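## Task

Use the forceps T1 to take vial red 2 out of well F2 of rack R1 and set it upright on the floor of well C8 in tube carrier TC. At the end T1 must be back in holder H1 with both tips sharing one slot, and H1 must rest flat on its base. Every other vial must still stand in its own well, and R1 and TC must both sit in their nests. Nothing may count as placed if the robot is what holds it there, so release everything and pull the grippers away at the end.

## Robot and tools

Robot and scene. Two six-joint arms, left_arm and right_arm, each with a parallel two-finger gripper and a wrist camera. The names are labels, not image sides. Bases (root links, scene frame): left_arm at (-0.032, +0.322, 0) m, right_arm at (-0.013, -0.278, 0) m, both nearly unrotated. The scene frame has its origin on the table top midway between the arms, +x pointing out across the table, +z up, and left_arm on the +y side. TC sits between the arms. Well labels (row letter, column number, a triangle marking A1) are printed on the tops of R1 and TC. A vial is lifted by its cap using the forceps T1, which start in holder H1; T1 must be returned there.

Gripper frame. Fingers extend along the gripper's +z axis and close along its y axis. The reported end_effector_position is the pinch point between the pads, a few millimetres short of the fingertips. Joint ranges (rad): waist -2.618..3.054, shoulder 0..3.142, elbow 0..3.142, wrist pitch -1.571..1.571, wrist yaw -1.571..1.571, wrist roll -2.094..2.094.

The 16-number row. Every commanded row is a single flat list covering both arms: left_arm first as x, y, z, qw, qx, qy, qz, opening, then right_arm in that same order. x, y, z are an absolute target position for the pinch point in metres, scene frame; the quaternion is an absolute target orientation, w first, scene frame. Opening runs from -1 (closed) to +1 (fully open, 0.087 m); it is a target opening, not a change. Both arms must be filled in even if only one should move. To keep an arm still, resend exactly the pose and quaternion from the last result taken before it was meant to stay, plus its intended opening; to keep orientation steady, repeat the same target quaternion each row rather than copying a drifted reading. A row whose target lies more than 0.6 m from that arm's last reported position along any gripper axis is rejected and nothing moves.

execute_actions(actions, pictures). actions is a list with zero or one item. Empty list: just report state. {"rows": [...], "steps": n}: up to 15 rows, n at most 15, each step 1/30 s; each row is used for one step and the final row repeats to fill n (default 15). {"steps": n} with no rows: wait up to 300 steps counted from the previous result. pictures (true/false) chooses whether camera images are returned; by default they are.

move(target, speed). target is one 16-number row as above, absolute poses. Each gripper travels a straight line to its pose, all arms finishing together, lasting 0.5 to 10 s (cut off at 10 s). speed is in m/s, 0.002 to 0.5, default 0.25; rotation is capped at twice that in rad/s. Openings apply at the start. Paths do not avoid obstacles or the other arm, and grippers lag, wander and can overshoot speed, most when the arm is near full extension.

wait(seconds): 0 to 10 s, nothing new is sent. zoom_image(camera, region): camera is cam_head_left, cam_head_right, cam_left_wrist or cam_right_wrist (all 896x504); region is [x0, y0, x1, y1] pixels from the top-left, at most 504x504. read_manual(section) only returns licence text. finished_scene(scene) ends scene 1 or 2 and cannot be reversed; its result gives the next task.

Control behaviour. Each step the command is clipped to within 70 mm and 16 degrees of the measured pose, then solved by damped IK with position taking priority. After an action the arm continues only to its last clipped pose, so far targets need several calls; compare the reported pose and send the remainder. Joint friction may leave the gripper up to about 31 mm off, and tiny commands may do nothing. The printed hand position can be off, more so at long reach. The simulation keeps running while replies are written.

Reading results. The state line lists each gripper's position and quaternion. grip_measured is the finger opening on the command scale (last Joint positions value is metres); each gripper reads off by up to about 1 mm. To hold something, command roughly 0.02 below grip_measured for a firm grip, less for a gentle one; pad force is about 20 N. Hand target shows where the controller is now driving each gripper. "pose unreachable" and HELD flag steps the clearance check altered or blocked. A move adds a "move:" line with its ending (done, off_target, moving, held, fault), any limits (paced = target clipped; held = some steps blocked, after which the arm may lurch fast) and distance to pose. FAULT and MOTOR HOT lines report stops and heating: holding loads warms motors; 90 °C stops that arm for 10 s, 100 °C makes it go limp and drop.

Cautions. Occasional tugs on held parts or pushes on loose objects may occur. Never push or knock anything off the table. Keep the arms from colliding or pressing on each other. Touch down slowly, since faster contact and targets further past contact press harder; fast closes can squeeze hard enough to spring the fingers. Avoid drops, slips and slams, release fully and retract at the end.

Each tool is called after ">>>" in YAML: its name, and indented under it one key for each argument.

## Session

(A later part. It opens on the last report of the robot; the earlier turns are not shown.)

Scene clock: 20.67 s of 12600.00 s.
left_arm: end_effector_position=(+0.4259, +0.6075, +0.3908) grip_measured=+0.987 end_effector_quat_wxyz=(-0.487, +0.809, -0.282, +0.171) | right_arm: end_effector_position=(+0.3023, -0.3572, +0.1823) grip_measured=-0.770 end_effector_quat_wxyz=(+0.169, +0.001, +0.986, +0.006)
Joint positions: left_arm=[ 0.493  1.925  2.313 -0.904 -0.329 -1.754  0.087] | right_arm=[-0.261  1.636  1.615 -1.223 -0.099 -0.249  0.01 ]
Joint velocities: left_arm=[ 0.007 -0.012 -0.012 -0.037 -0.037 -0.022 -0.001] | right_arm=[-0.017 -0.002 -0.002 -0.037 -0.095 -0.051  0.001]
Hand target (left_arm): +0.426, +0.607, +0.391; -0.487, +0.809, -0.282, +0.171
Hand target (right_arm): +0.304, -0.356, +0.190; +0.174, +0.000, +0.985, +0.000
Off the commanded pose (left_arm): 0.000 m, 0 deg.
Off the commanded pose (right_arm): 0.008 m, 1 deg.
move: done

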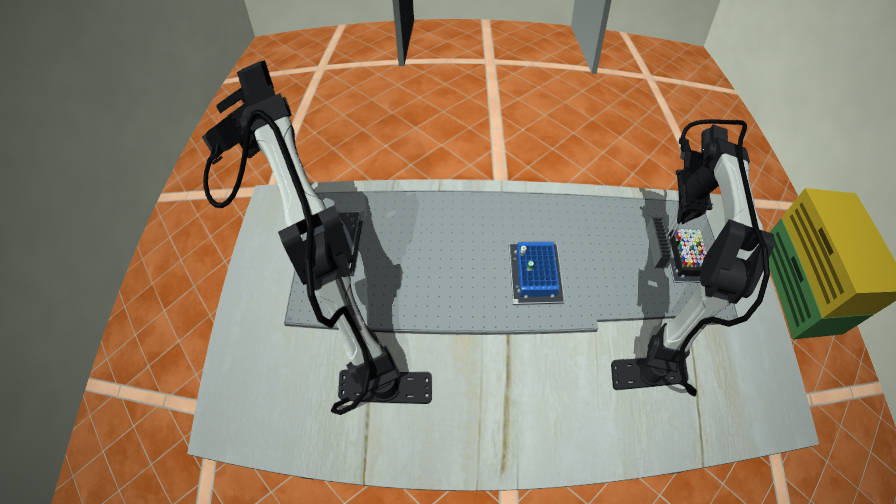

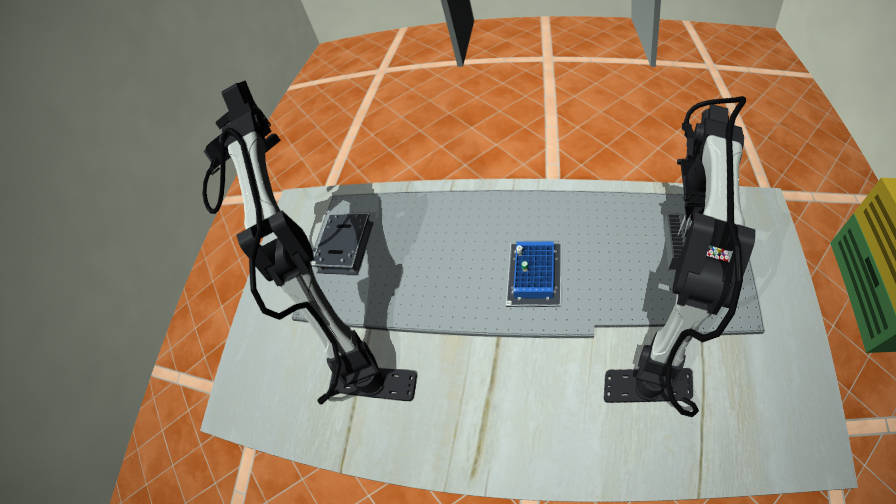

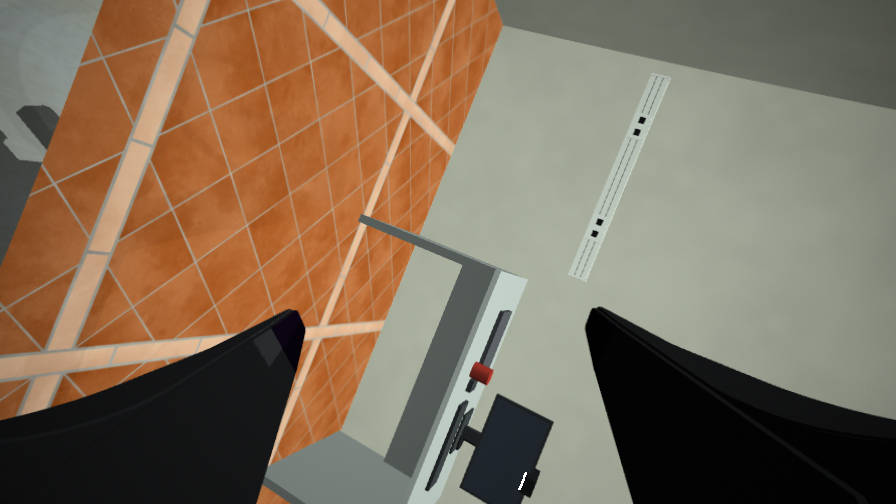

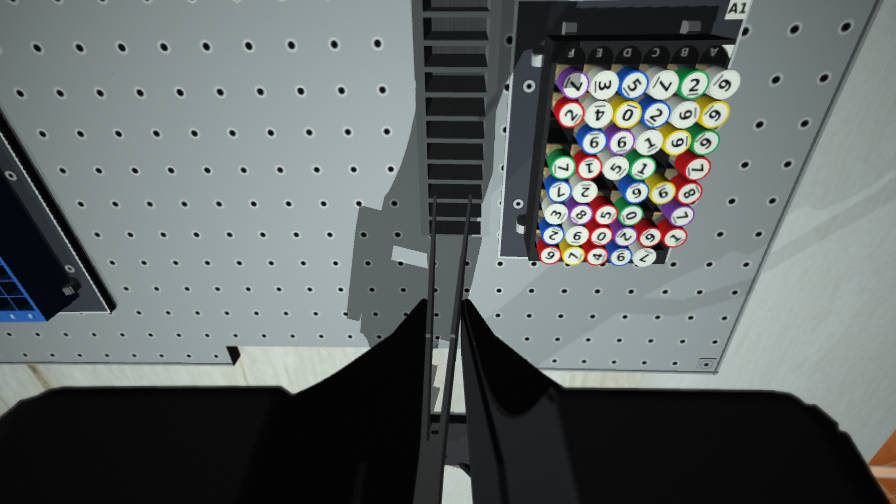

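>>> move:
  target: [0.4259,0.6075,0.3908,-0.487,0.809,-0.282,0.171,1,0.340,-0.406,0.185,0.1636,0.337,0.926,-0.0595,-0.77]
  speed: 0.08

>>> zoom_image:
  camera: "cam_head_left"
  region: [650, 200, 720, 270]

>>> zoom_image:
  camera: "cam_right_wrist"
  region: [350, 80, 550, 280]

Scene clock: 27.90 s of 12600.00 s.
left_arm: end_effector_position=(+0.4259, +0.6075, +0.3908) grip_measured=+0.987 end_effector_quat_wxyz=(-0.487, +0.809, -0.282, +0.171) | right_arm: end_effector_position=(+0.3398, -0.3990, +0.1832) grip_measured=-0.770 end_effector_quat_wxyz=(+0.163, +0.326, +0.930, -0.054)
Joint positions: left_arm=[ 0.493  1.925  2.313 -0.904 -0.329 -1.754  0.087] | right_arm=[-0.307  1.822  1.836 -1.257  0.114  0.341  0.01 ]
Joint velocities: left_arm=[-0.002 -0.012 -0.032 -0.051  0.081 -0.051 -0.   ] | right_arm=[-0.012 -0.017  0.007  0.037 -0.051  0.007 -0.002]
Hand target (left_arm): +0.426, +0.607, +0.391; -0.487, +0.809, -0.282, +0.171
Hand target (right_arm): +0.340, -0.405, +0.186; +0.163, +0.336, +0.926, -0.060
Off the commanded pose (left_arm): 0.000 m, 0 deg.
Off the commanded pose (right_arm): 0.007 m, 1 deg.
move: done

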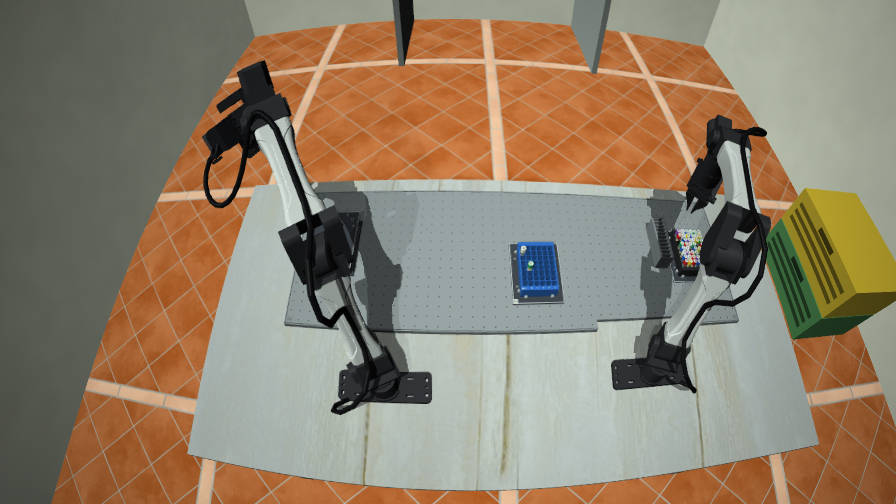

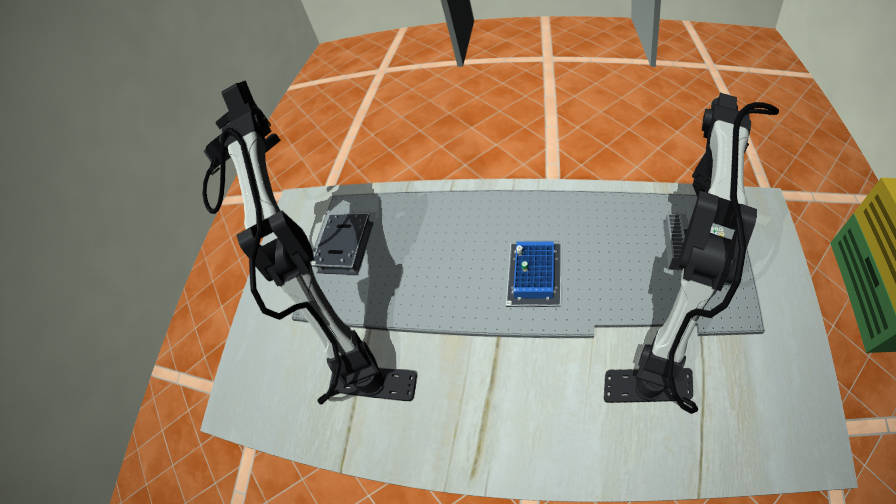

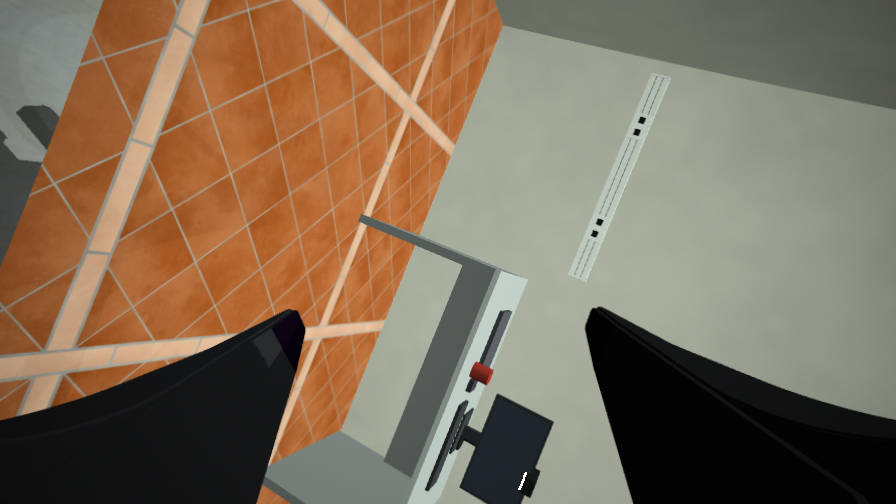

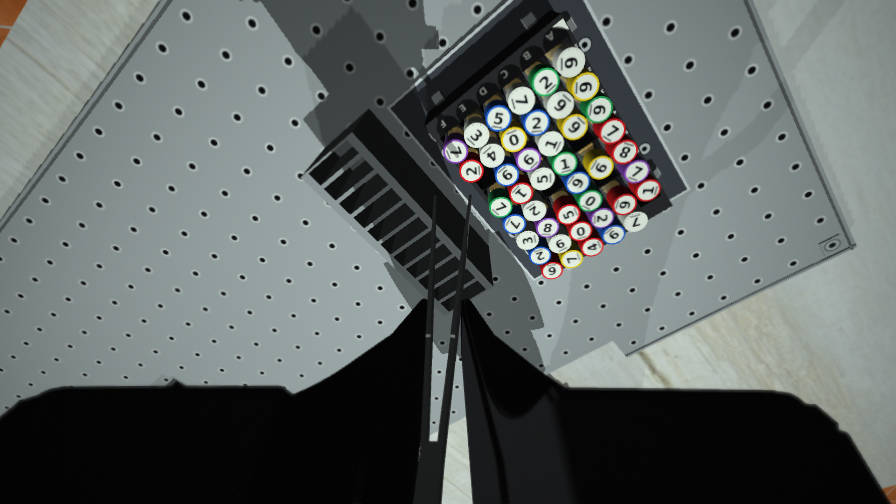

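Region (650, 200, 720, 270) of cam_head_left's 896x504 image, scaled by 7.200, with more detail than that image has.

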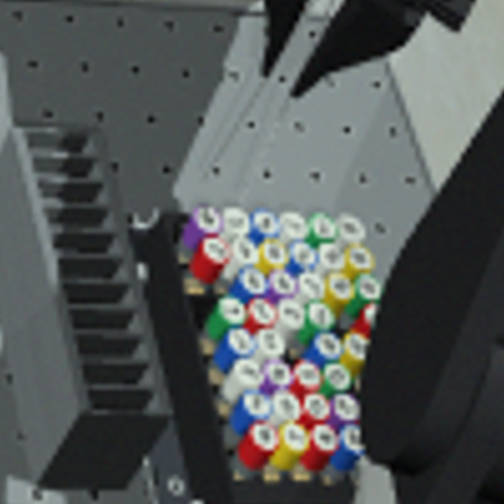

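Region (350, 80, 550, 280) of cam_right_wrist's 896x504 image, scaled by 2.520, with more detail than that image has.

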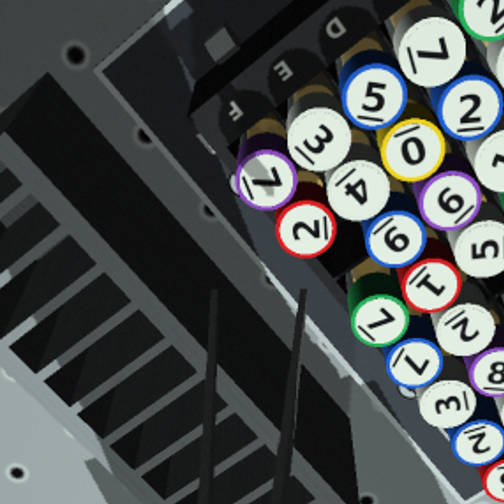

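>>> move:
  target: [0.4259,0.6075,0.3908,-0.487,0.809,-0.282,0.171,1,0.335,-0.414,0.170,0.1636,0.337,0.926,-0.0595,-0.77]
  speed: 0.02

>>> zoom_image:
  camera: "cam_head_left"
  region: [650, 200, 720, 270]

>>> zoom_image:
  camera: "cam_right_wrist"
  region: [350, 80, 550, 280]

Scene clock: 91.37 s of 12600.00 s.
left_arm: end_effector_position=(+0.4259, +0.6075, +0.3908) grip_measured=+0.987 end_effector_quat_wxyz=(-0.487, +0.809, -0.282, +0.171) | right_arm: end_effector_position=(+0.3362, -0.4097, +0.1715) grip_measured=-0.770 end_effector_quat_wxyz=(+0.158, +0.335, +0.927, -0.057)
Joint positions: left_arm=[ 0.493  1.925  2.313 -0.904 -0.329 -1.754  0.087] | right_arm=[-0.336  1.822  1.789 -1.22   0.115  0.333  0.01 ]
Joint velocities: left_arm=[-0.002 -0.002  0.007  0.081 -0.037 -0.11  -0.   ] | right_arm=[ 0.012 -0.017 -0.012 -0.051 -0.022 -0.081 -0.001]
Hand target (left_arm): +0.426, +0.607, +0.391; -0.487, +0.809, -0.282, +0.171
Hand target (right_arm): +0.335, -0.414, +0.170; +0.163, +0.337, +0.925, -0.060
Off the commanded pose (left_arm): 0.000 m, 0 deg.
Off the commanded pose (right_arm): 0.005 m, 1 deg.
After step 90, 59.20 s passed at rest.
move: done

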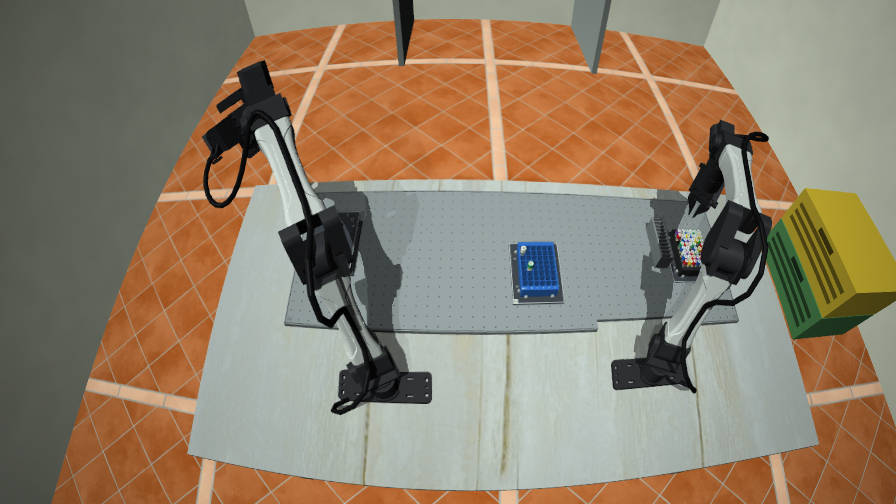

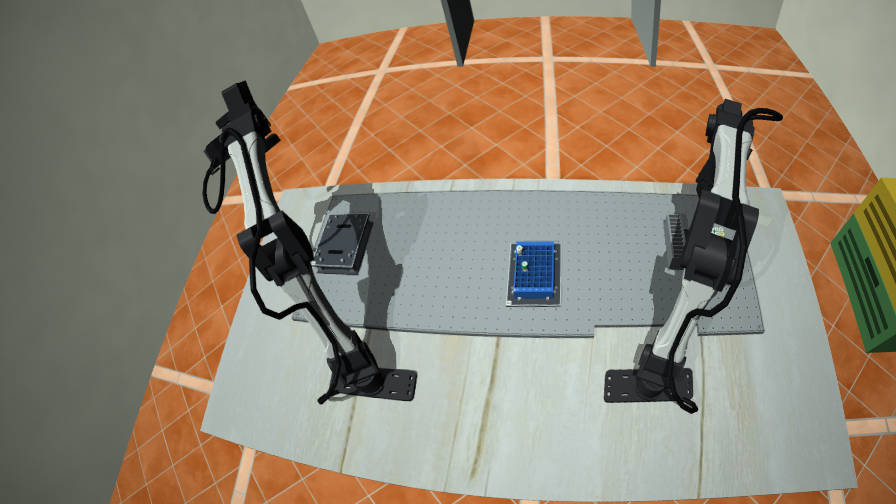

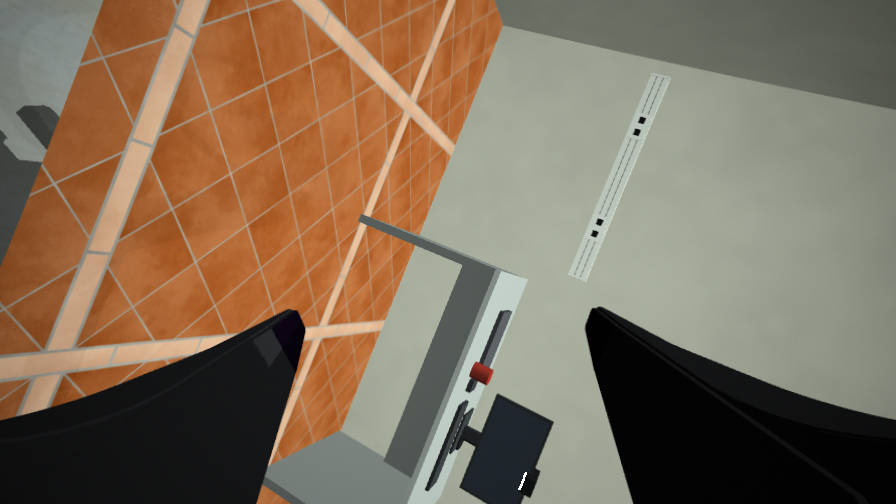

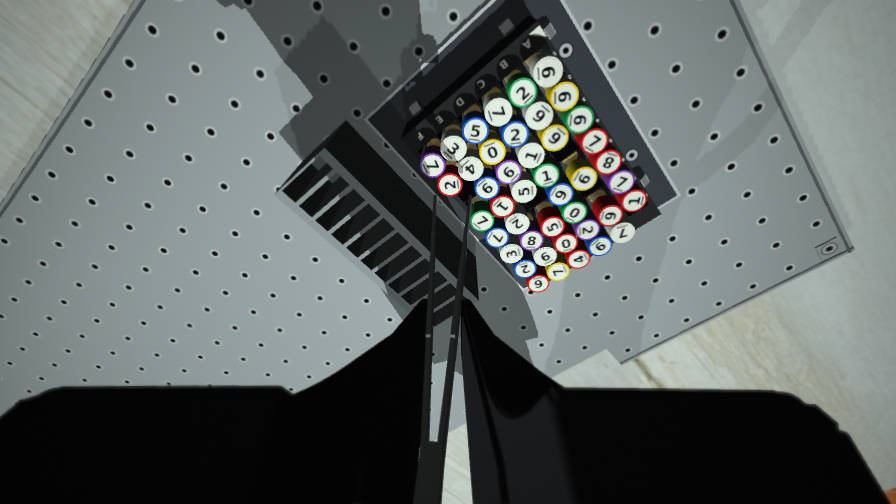

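Region (650, 200, 720, 270) of cam_head_left's 896x504 image, scaled by 7.200, with more detail than that image has.

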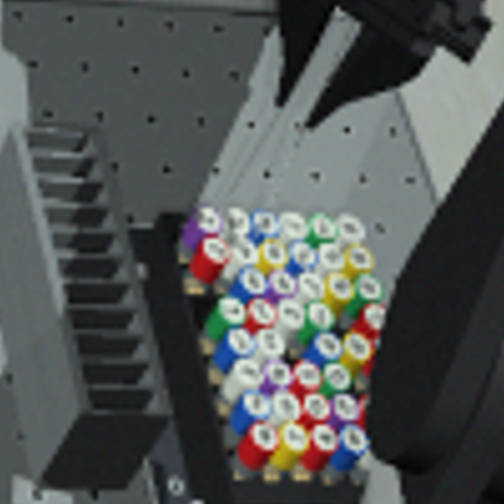

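Region (350, 80, 550, 280) of cam_right_wrist's 896x504 image, scaled by 2.520, with more detail than that image has.

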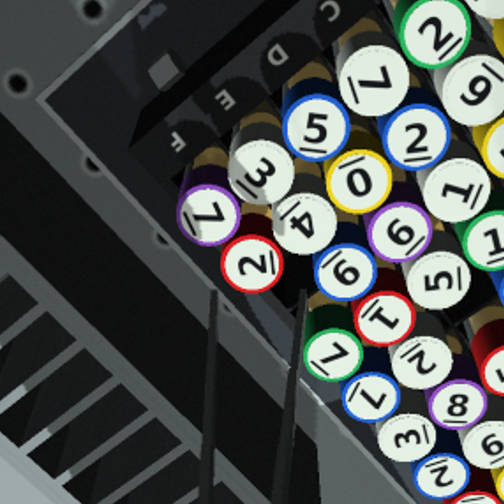

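>>> move:
  target: [0.4,0.2,0.25,0.2988,-0.2988,0.641,-0.641,1,0.335,-0.414,0.170,0.1636,0.337,0.926,-0.0595,-0.77]
  speed: 0.3

>>> move:
  target: [0.34,-0.12,0.16,0.2988,-0.2988,0.641,-0.641,1,0.335,-0.414,0.170,0.1636,0.337,0.926,-0.0595,-0.77]
  speed: 0.2

Scene clock: 97.57 s of 12600.00 s.
left_arm: end_effector_position=(+0.4051, +0.2054, +0.2549) grip_measured=+0.987 end_effector_quat_wxyz=(+0.311, -0.300, +0.636, -0.640) | right_arm: end_effector_position=(+0.3371, -0.4100, +0.1717) grip_measured=-0.770 end_effector_quat_wxyz=(+0.160, +0.335, +0.927, -0.057)
Joint positions: left_arm=[ 0.049  1.627  0.869  0.775  0.759 -1.571  0.087] | right_arm=[-0.336  1.822  1.789 -1.216  0.115  0.332  0.01 ]
Joint velocities: left_arm=[ 0.007  0.002 -0.017  0.037  0.051  0.022  0.   ] | right_arm=[ 0.007  0.007 -0.012 -0.037  0.007 -0.007 -0.   ]
Hand target (left_arm): +0.402, +0.202, +0.250; +0.306, -0.296, +0.637, -0.643
Hand target (right_arm): +0.335, -0.414, +0.170; +0.163, +0.337, +0.925, -0.060
Off the commanded pose (left_arm): 0.009 m, 1 deg.
Off the commanded pose (right_arm): 0.005 m, 1 deg.
move: done

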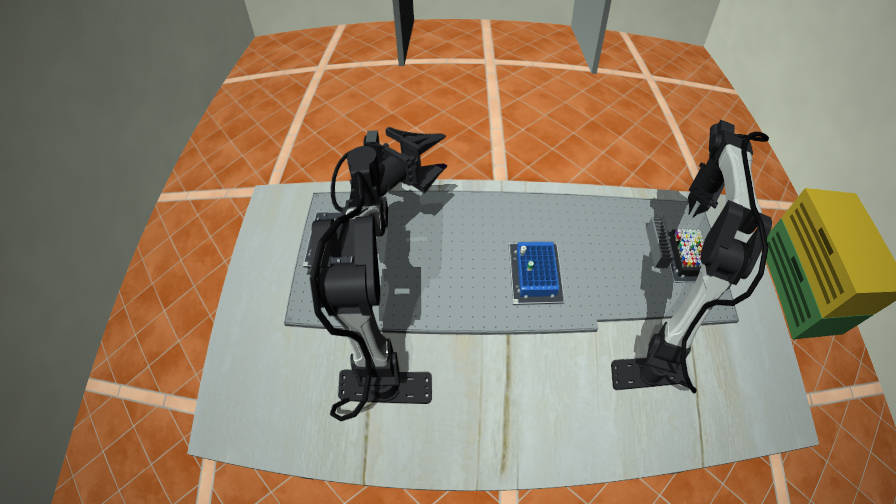

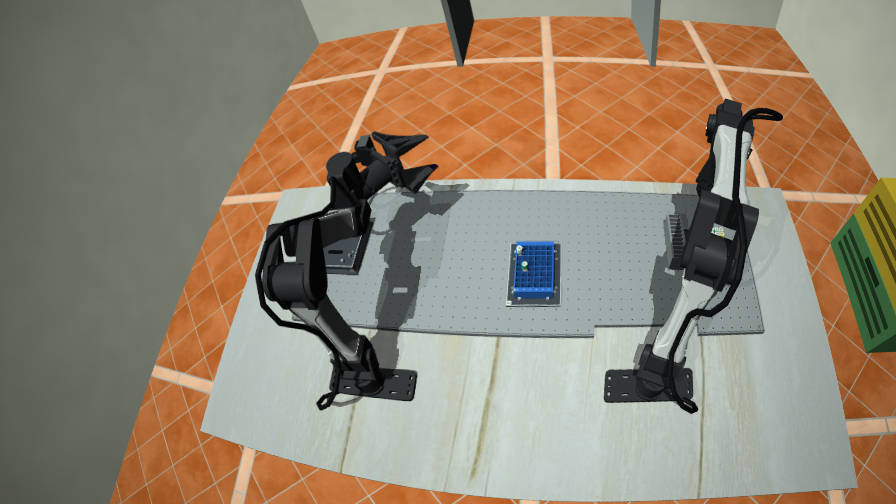

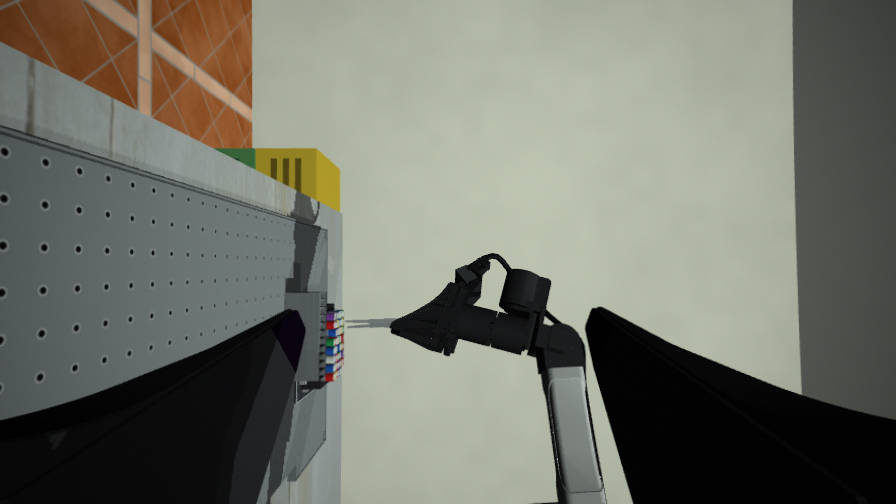

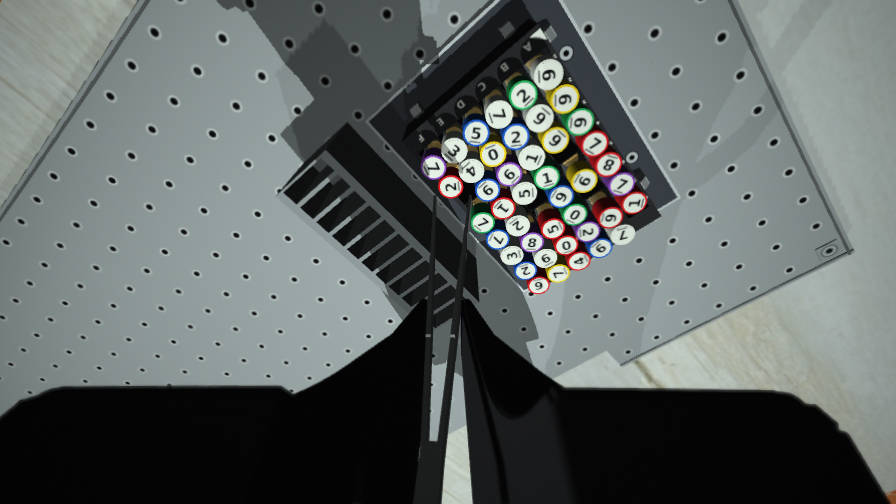

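Scene clock: 99.90 s of 12600.00 s.
left_arm: end_effector_position=(+0.3334, -0.1143, +0.1437) grip_measured=+0.987 end_effector_quat_wxyz=(+0.291, -0.301, +0.659, -0.624) | right_arm: end_effector_position=(+0.3371, -0.4100, +0.1717) grip_measured=-0.770 end_effector_quat_wxyz=(+0.160, +0.335, +0.927, -0.057)
Joint positions: left_arm=[-0.873  2.074  0.993  1.029 -0.135 -1.571  0.087] | right_arm=[-0.336  1.822  1.789 -1.216  0.115  0.332  0.01 ]
Joint velocities: left_arm=[-0.012 -0.002 -0.017 -0.066 -0.066  0.022  0.   ] | right_arm=[ 0.002  0.022 -0.002 -0.007  0.037  0.007 -0.   ]
Hand target (left_arm): +0.339, -0.119, +0.161; +0.298, -0.299, +0.641, -0.641
Hand target (right_arm): +0.335, -0.414, +0.170; +0.163, +0.337, +0.925, -0.060
Off the commanded pose (left_arm): 0.018 m, 3 deg.
Off the commanded pose (right_arm): 0.005 m, 1 deg.
move: off_target (left_arm)

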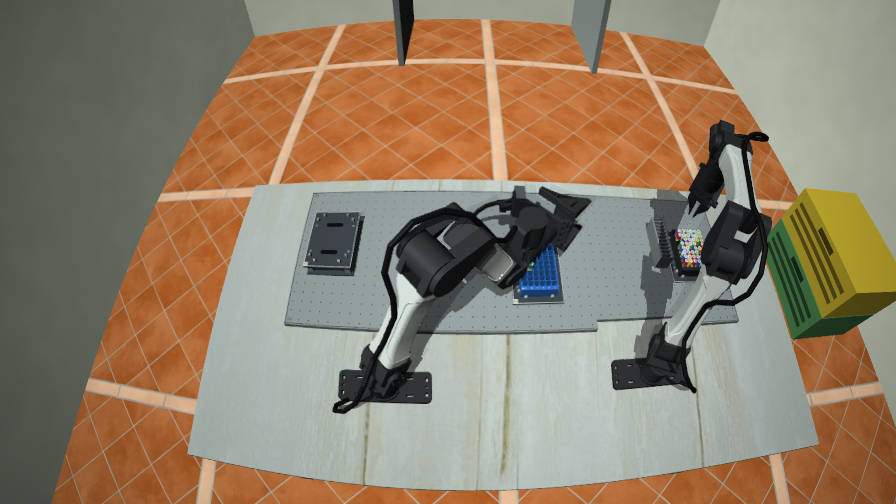

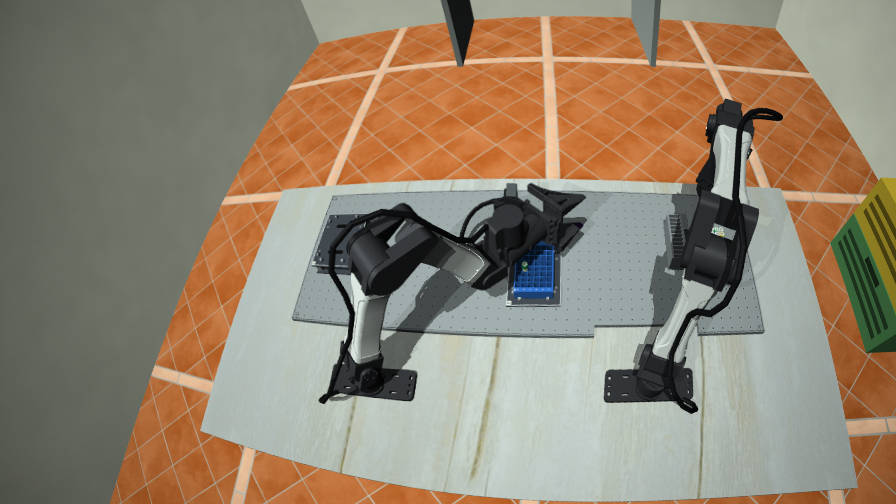

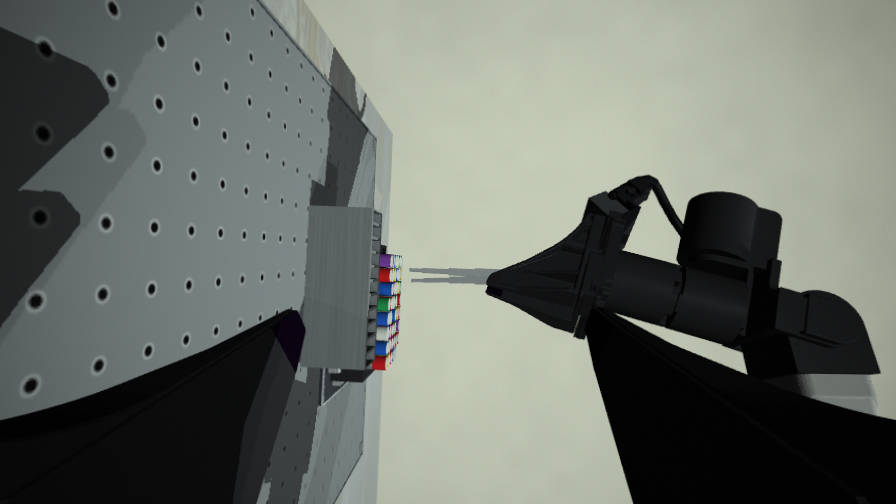

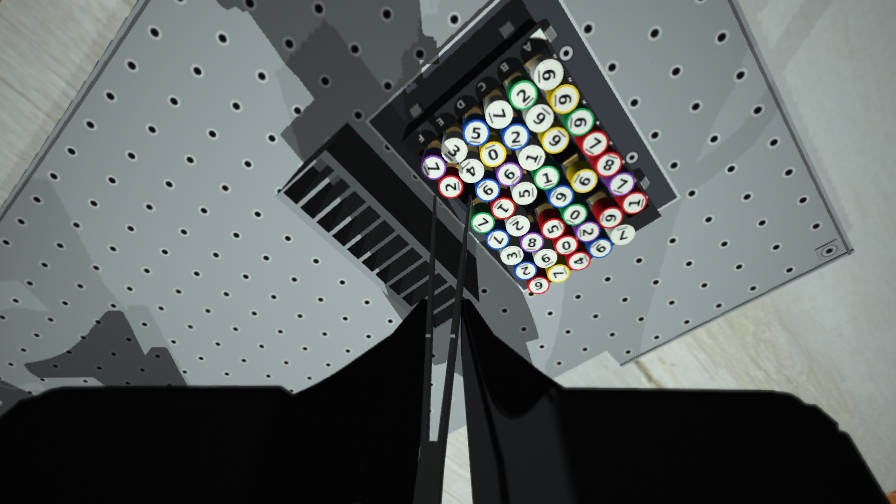

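>>> move:
  target: [0.34,-0.12,0.16,0.2988,-0.2988,0.641,-0.641,1,0.334,-0.407,0.156,0.1636,0.337,0.926,-0.0595,-0.77]
  speed: 0.015

>>> zoom_image:
  camera: "cam_left_wrist"
  region: [350, 230, 450, 330]

>>> zoom_image:
  camera: "cam_right_wrist"
  region: [390, 130, 510, 250]

Scene clock: 103.03 s of 12600.00 s.
left_arm: end_effector_position=(+0.3337, -0.1140, +0.1437) grip_measured=+0.987 end_effector_quat_wxyz=(+0.292, -0.302, +0.659, -0.624) | right_arm: end_effector_position=(+0.3336, -0.4087, +0.1536) grip_measured=-0.770 end_effector_quat_wxyz=(+0.152, +0.336, +0.928, -0.057)
Joint positions: left_arm=[-0.873  2.074  0.993  1.029 -0.138 -1.571  0.087] | right_arm=[-0.336  1.811  1.705 -1.159  0.115  0.334  0.01 ]
Joint velocities: left_arm=[-0.012  0.007 -0.007  0.037 -0.022  0.022 -0.001] | right_arm=[ 0.002 -0.007 -0.022  0.051 -0.051  0.051 -0.   ]
Hand target (left_arm): +0.339, -0.119, +0.160; +0.299, -0.299, +0.641, -0.641
Hand target (right_arm): +0.334, -0.407, +0.156; +0.163, +0.337, +0.925, -0.059
Off the commanded pose (left_arm): 0.018 m, 3 deg.
Off the commanded pose (right_arm): 0.003 m, 1 deg.
move: off_target (left_arm)

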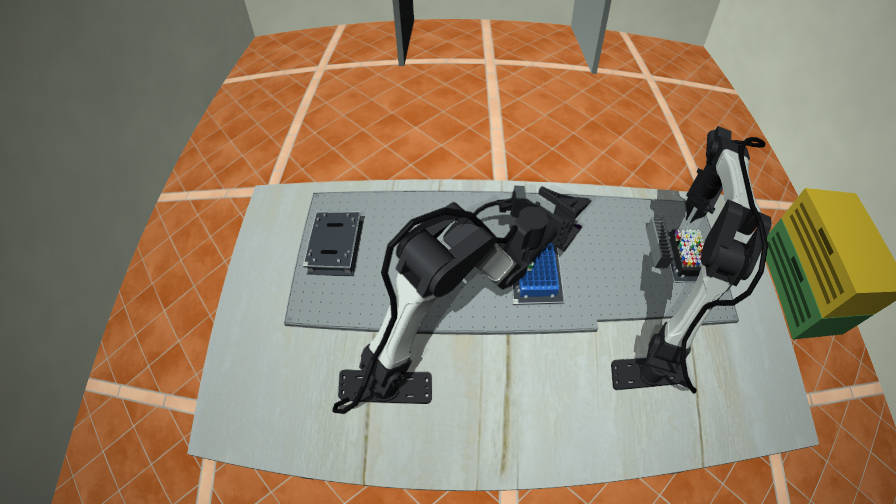

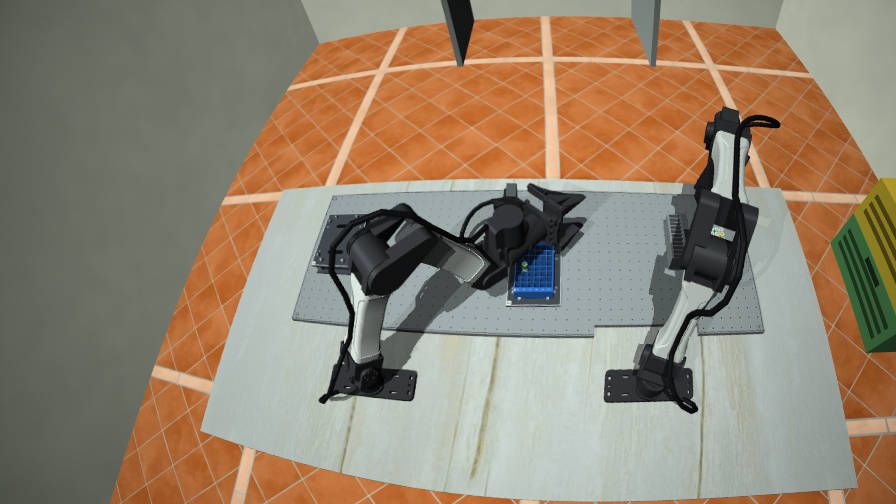

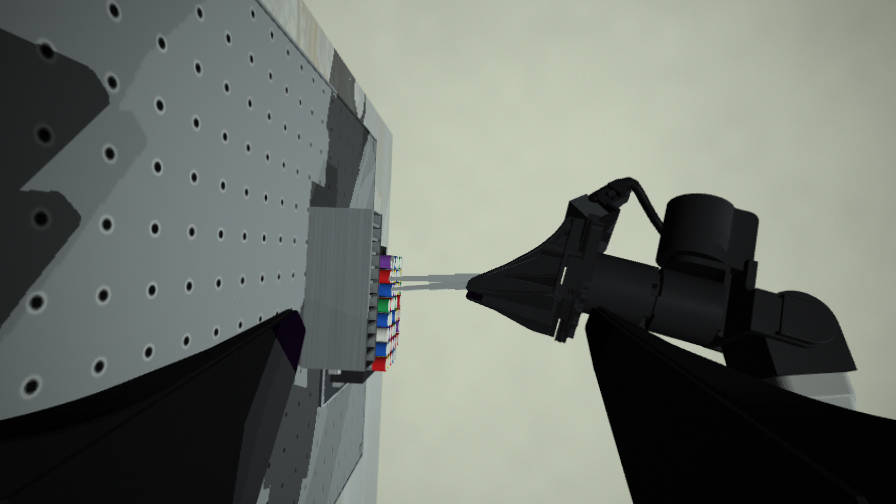

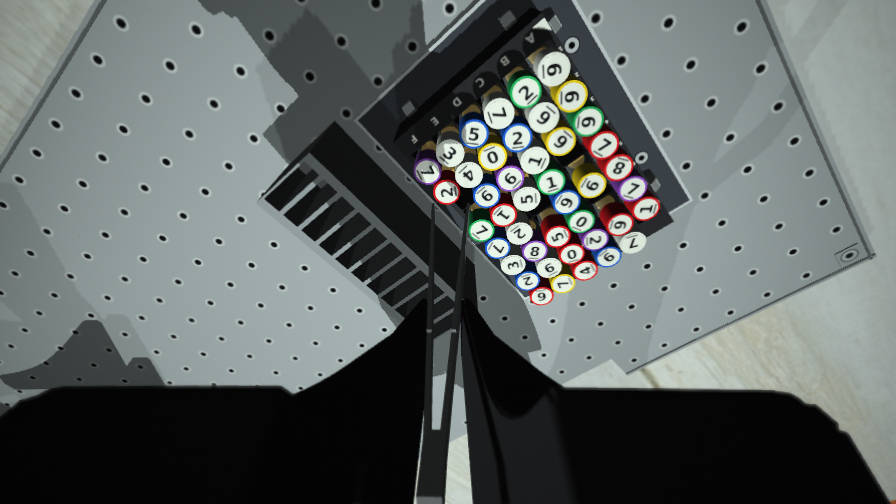

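Region (350, 230, 450, 330) of cam_left_wrist's 896x504 image, scaled by 5.040, with more detail than that image has.

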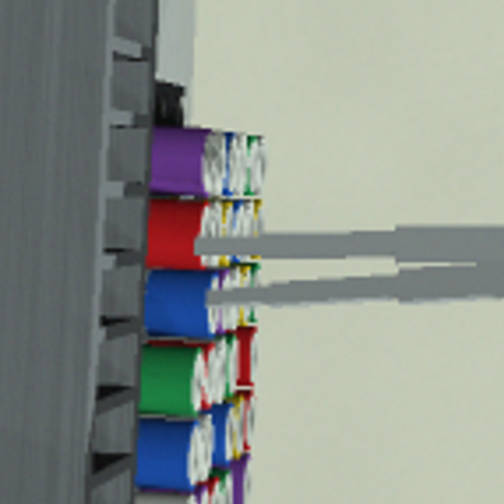

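Region (390, 130, 510, 250) of cam_right_wrist's 896x504 image, scaled by 4.200, with more detail than that image has.

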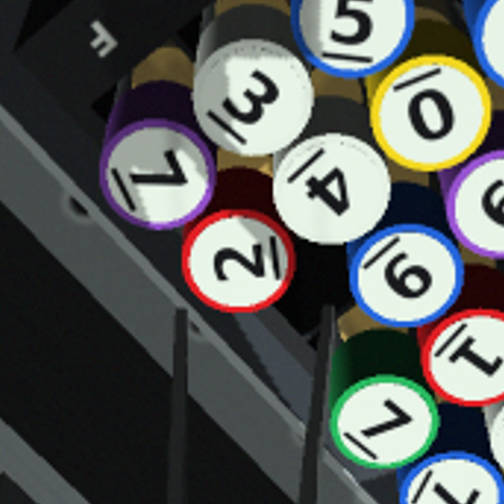

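>>> move:
  target: [0.34,-0.12,0.16,0.2988,-0.2988,0.641,-0.641,1,0.3405,-0.409,0.154,0.1636,0.337,0.926,-0.0595,-0.77]
  speed: 0.008

>>> zoom_image:
  camera: "cam_left_wrist"
  region: [350, 230, 450, 330]

>>> zoom_image:
  camera: "cam_right_wrist"
  region: [390, 130, 510, 250]

Scene clock: 107.70 s of 12600.00 s.
left_arm: end_effector_position=(+0.3338, -0.1140, +0.1437) grip_measured=+0.987 end_effector_quat_wxyz=(+0.292, -0.302, +0.659, -0.624) | right_arm: end_effector_position=(+0.3346, -0.4090, +0.1537) grip_measured=-0.770 end_effector_quat_wxyz=(+0.154, +0.337, +0.927, -0.057)
Joint positions: left_arm=[-0.873  2.074  0.993  1.029 -0.138 -1.571  0.087] | right_arm=[-0.336  1.811  1.705 -1.155  0.115  0.336  0.01 ]
Joint velocities: left_arm=[-0.007  0.007  0.017 -0.066  0.007 -0.095  0.   ] | right_arm=[-0.007 -0.007  0.002 -0.081  0.007 -0.066 -0.001]
Hand target (left_arm): +0.339, -0.119, +0.160; +0.299, -0.299, +0.641, -0.641
Hand target (right_arm): +0.340, -0.409, +0.154; +0.164, +0.337, +0.925, -0.059
Off the commanded pose (left_arm): 0.018 m, 3 deg.
Off the commanded pose (right_arm): 0.006 m, 1 deg.
move: off_target (left_arm)

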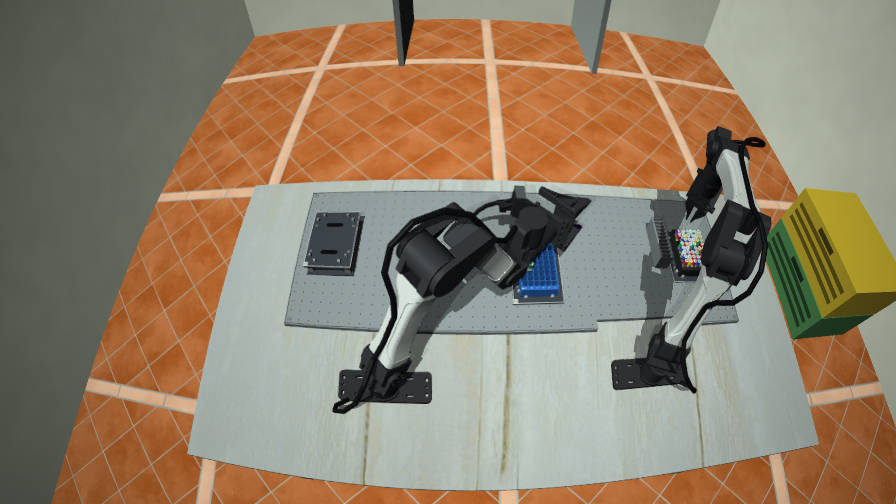

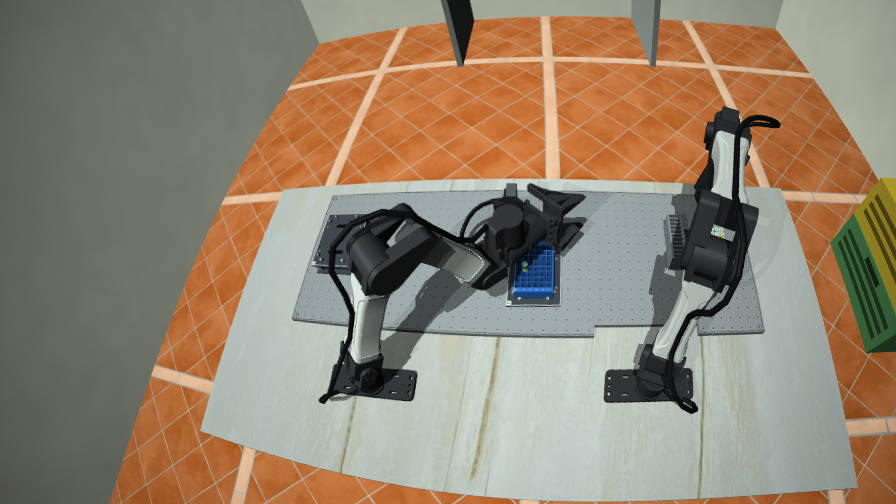

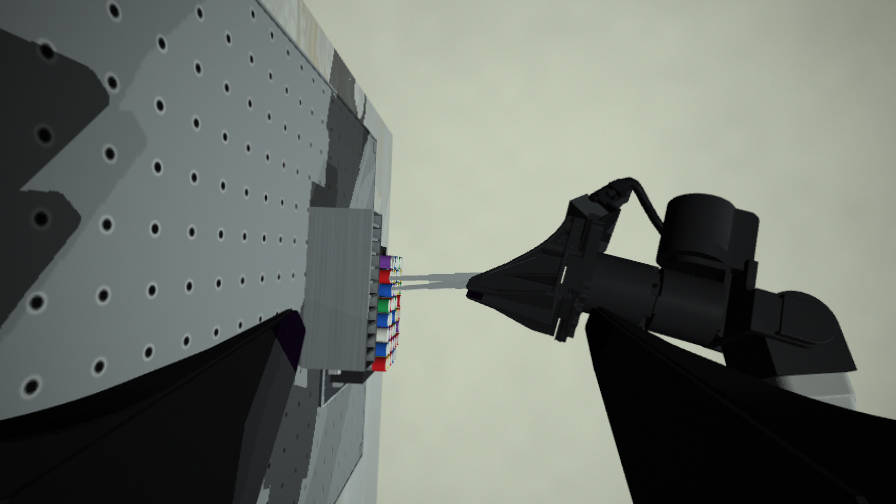

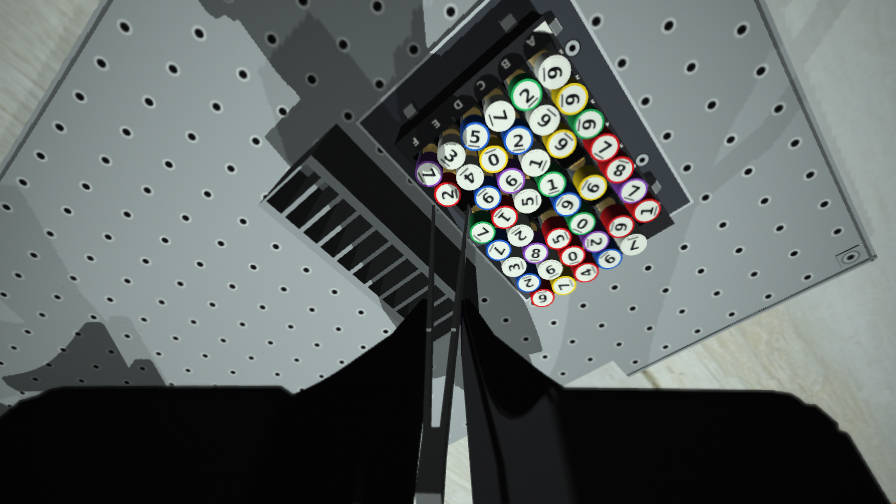

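Region (350, 230, 450, 330) of cam_left_wrist's 896x504 image, scaled by 5.040, with more detail than that image has.

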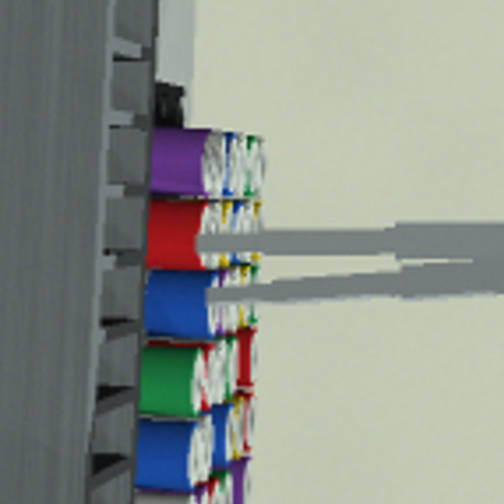

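Region (390, 130, 510, 250) of cam_right_wrist's 896x504 image, scaled by 4.200, with more detail than that image has.

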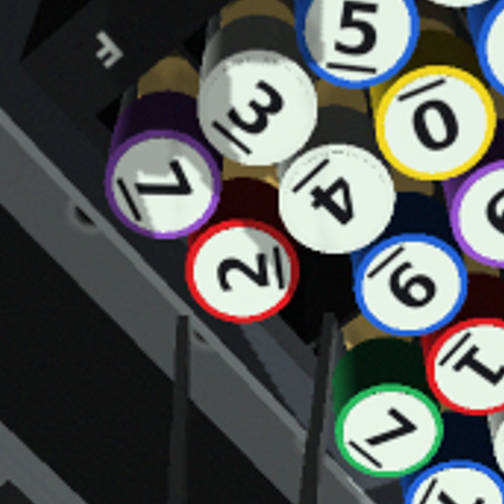

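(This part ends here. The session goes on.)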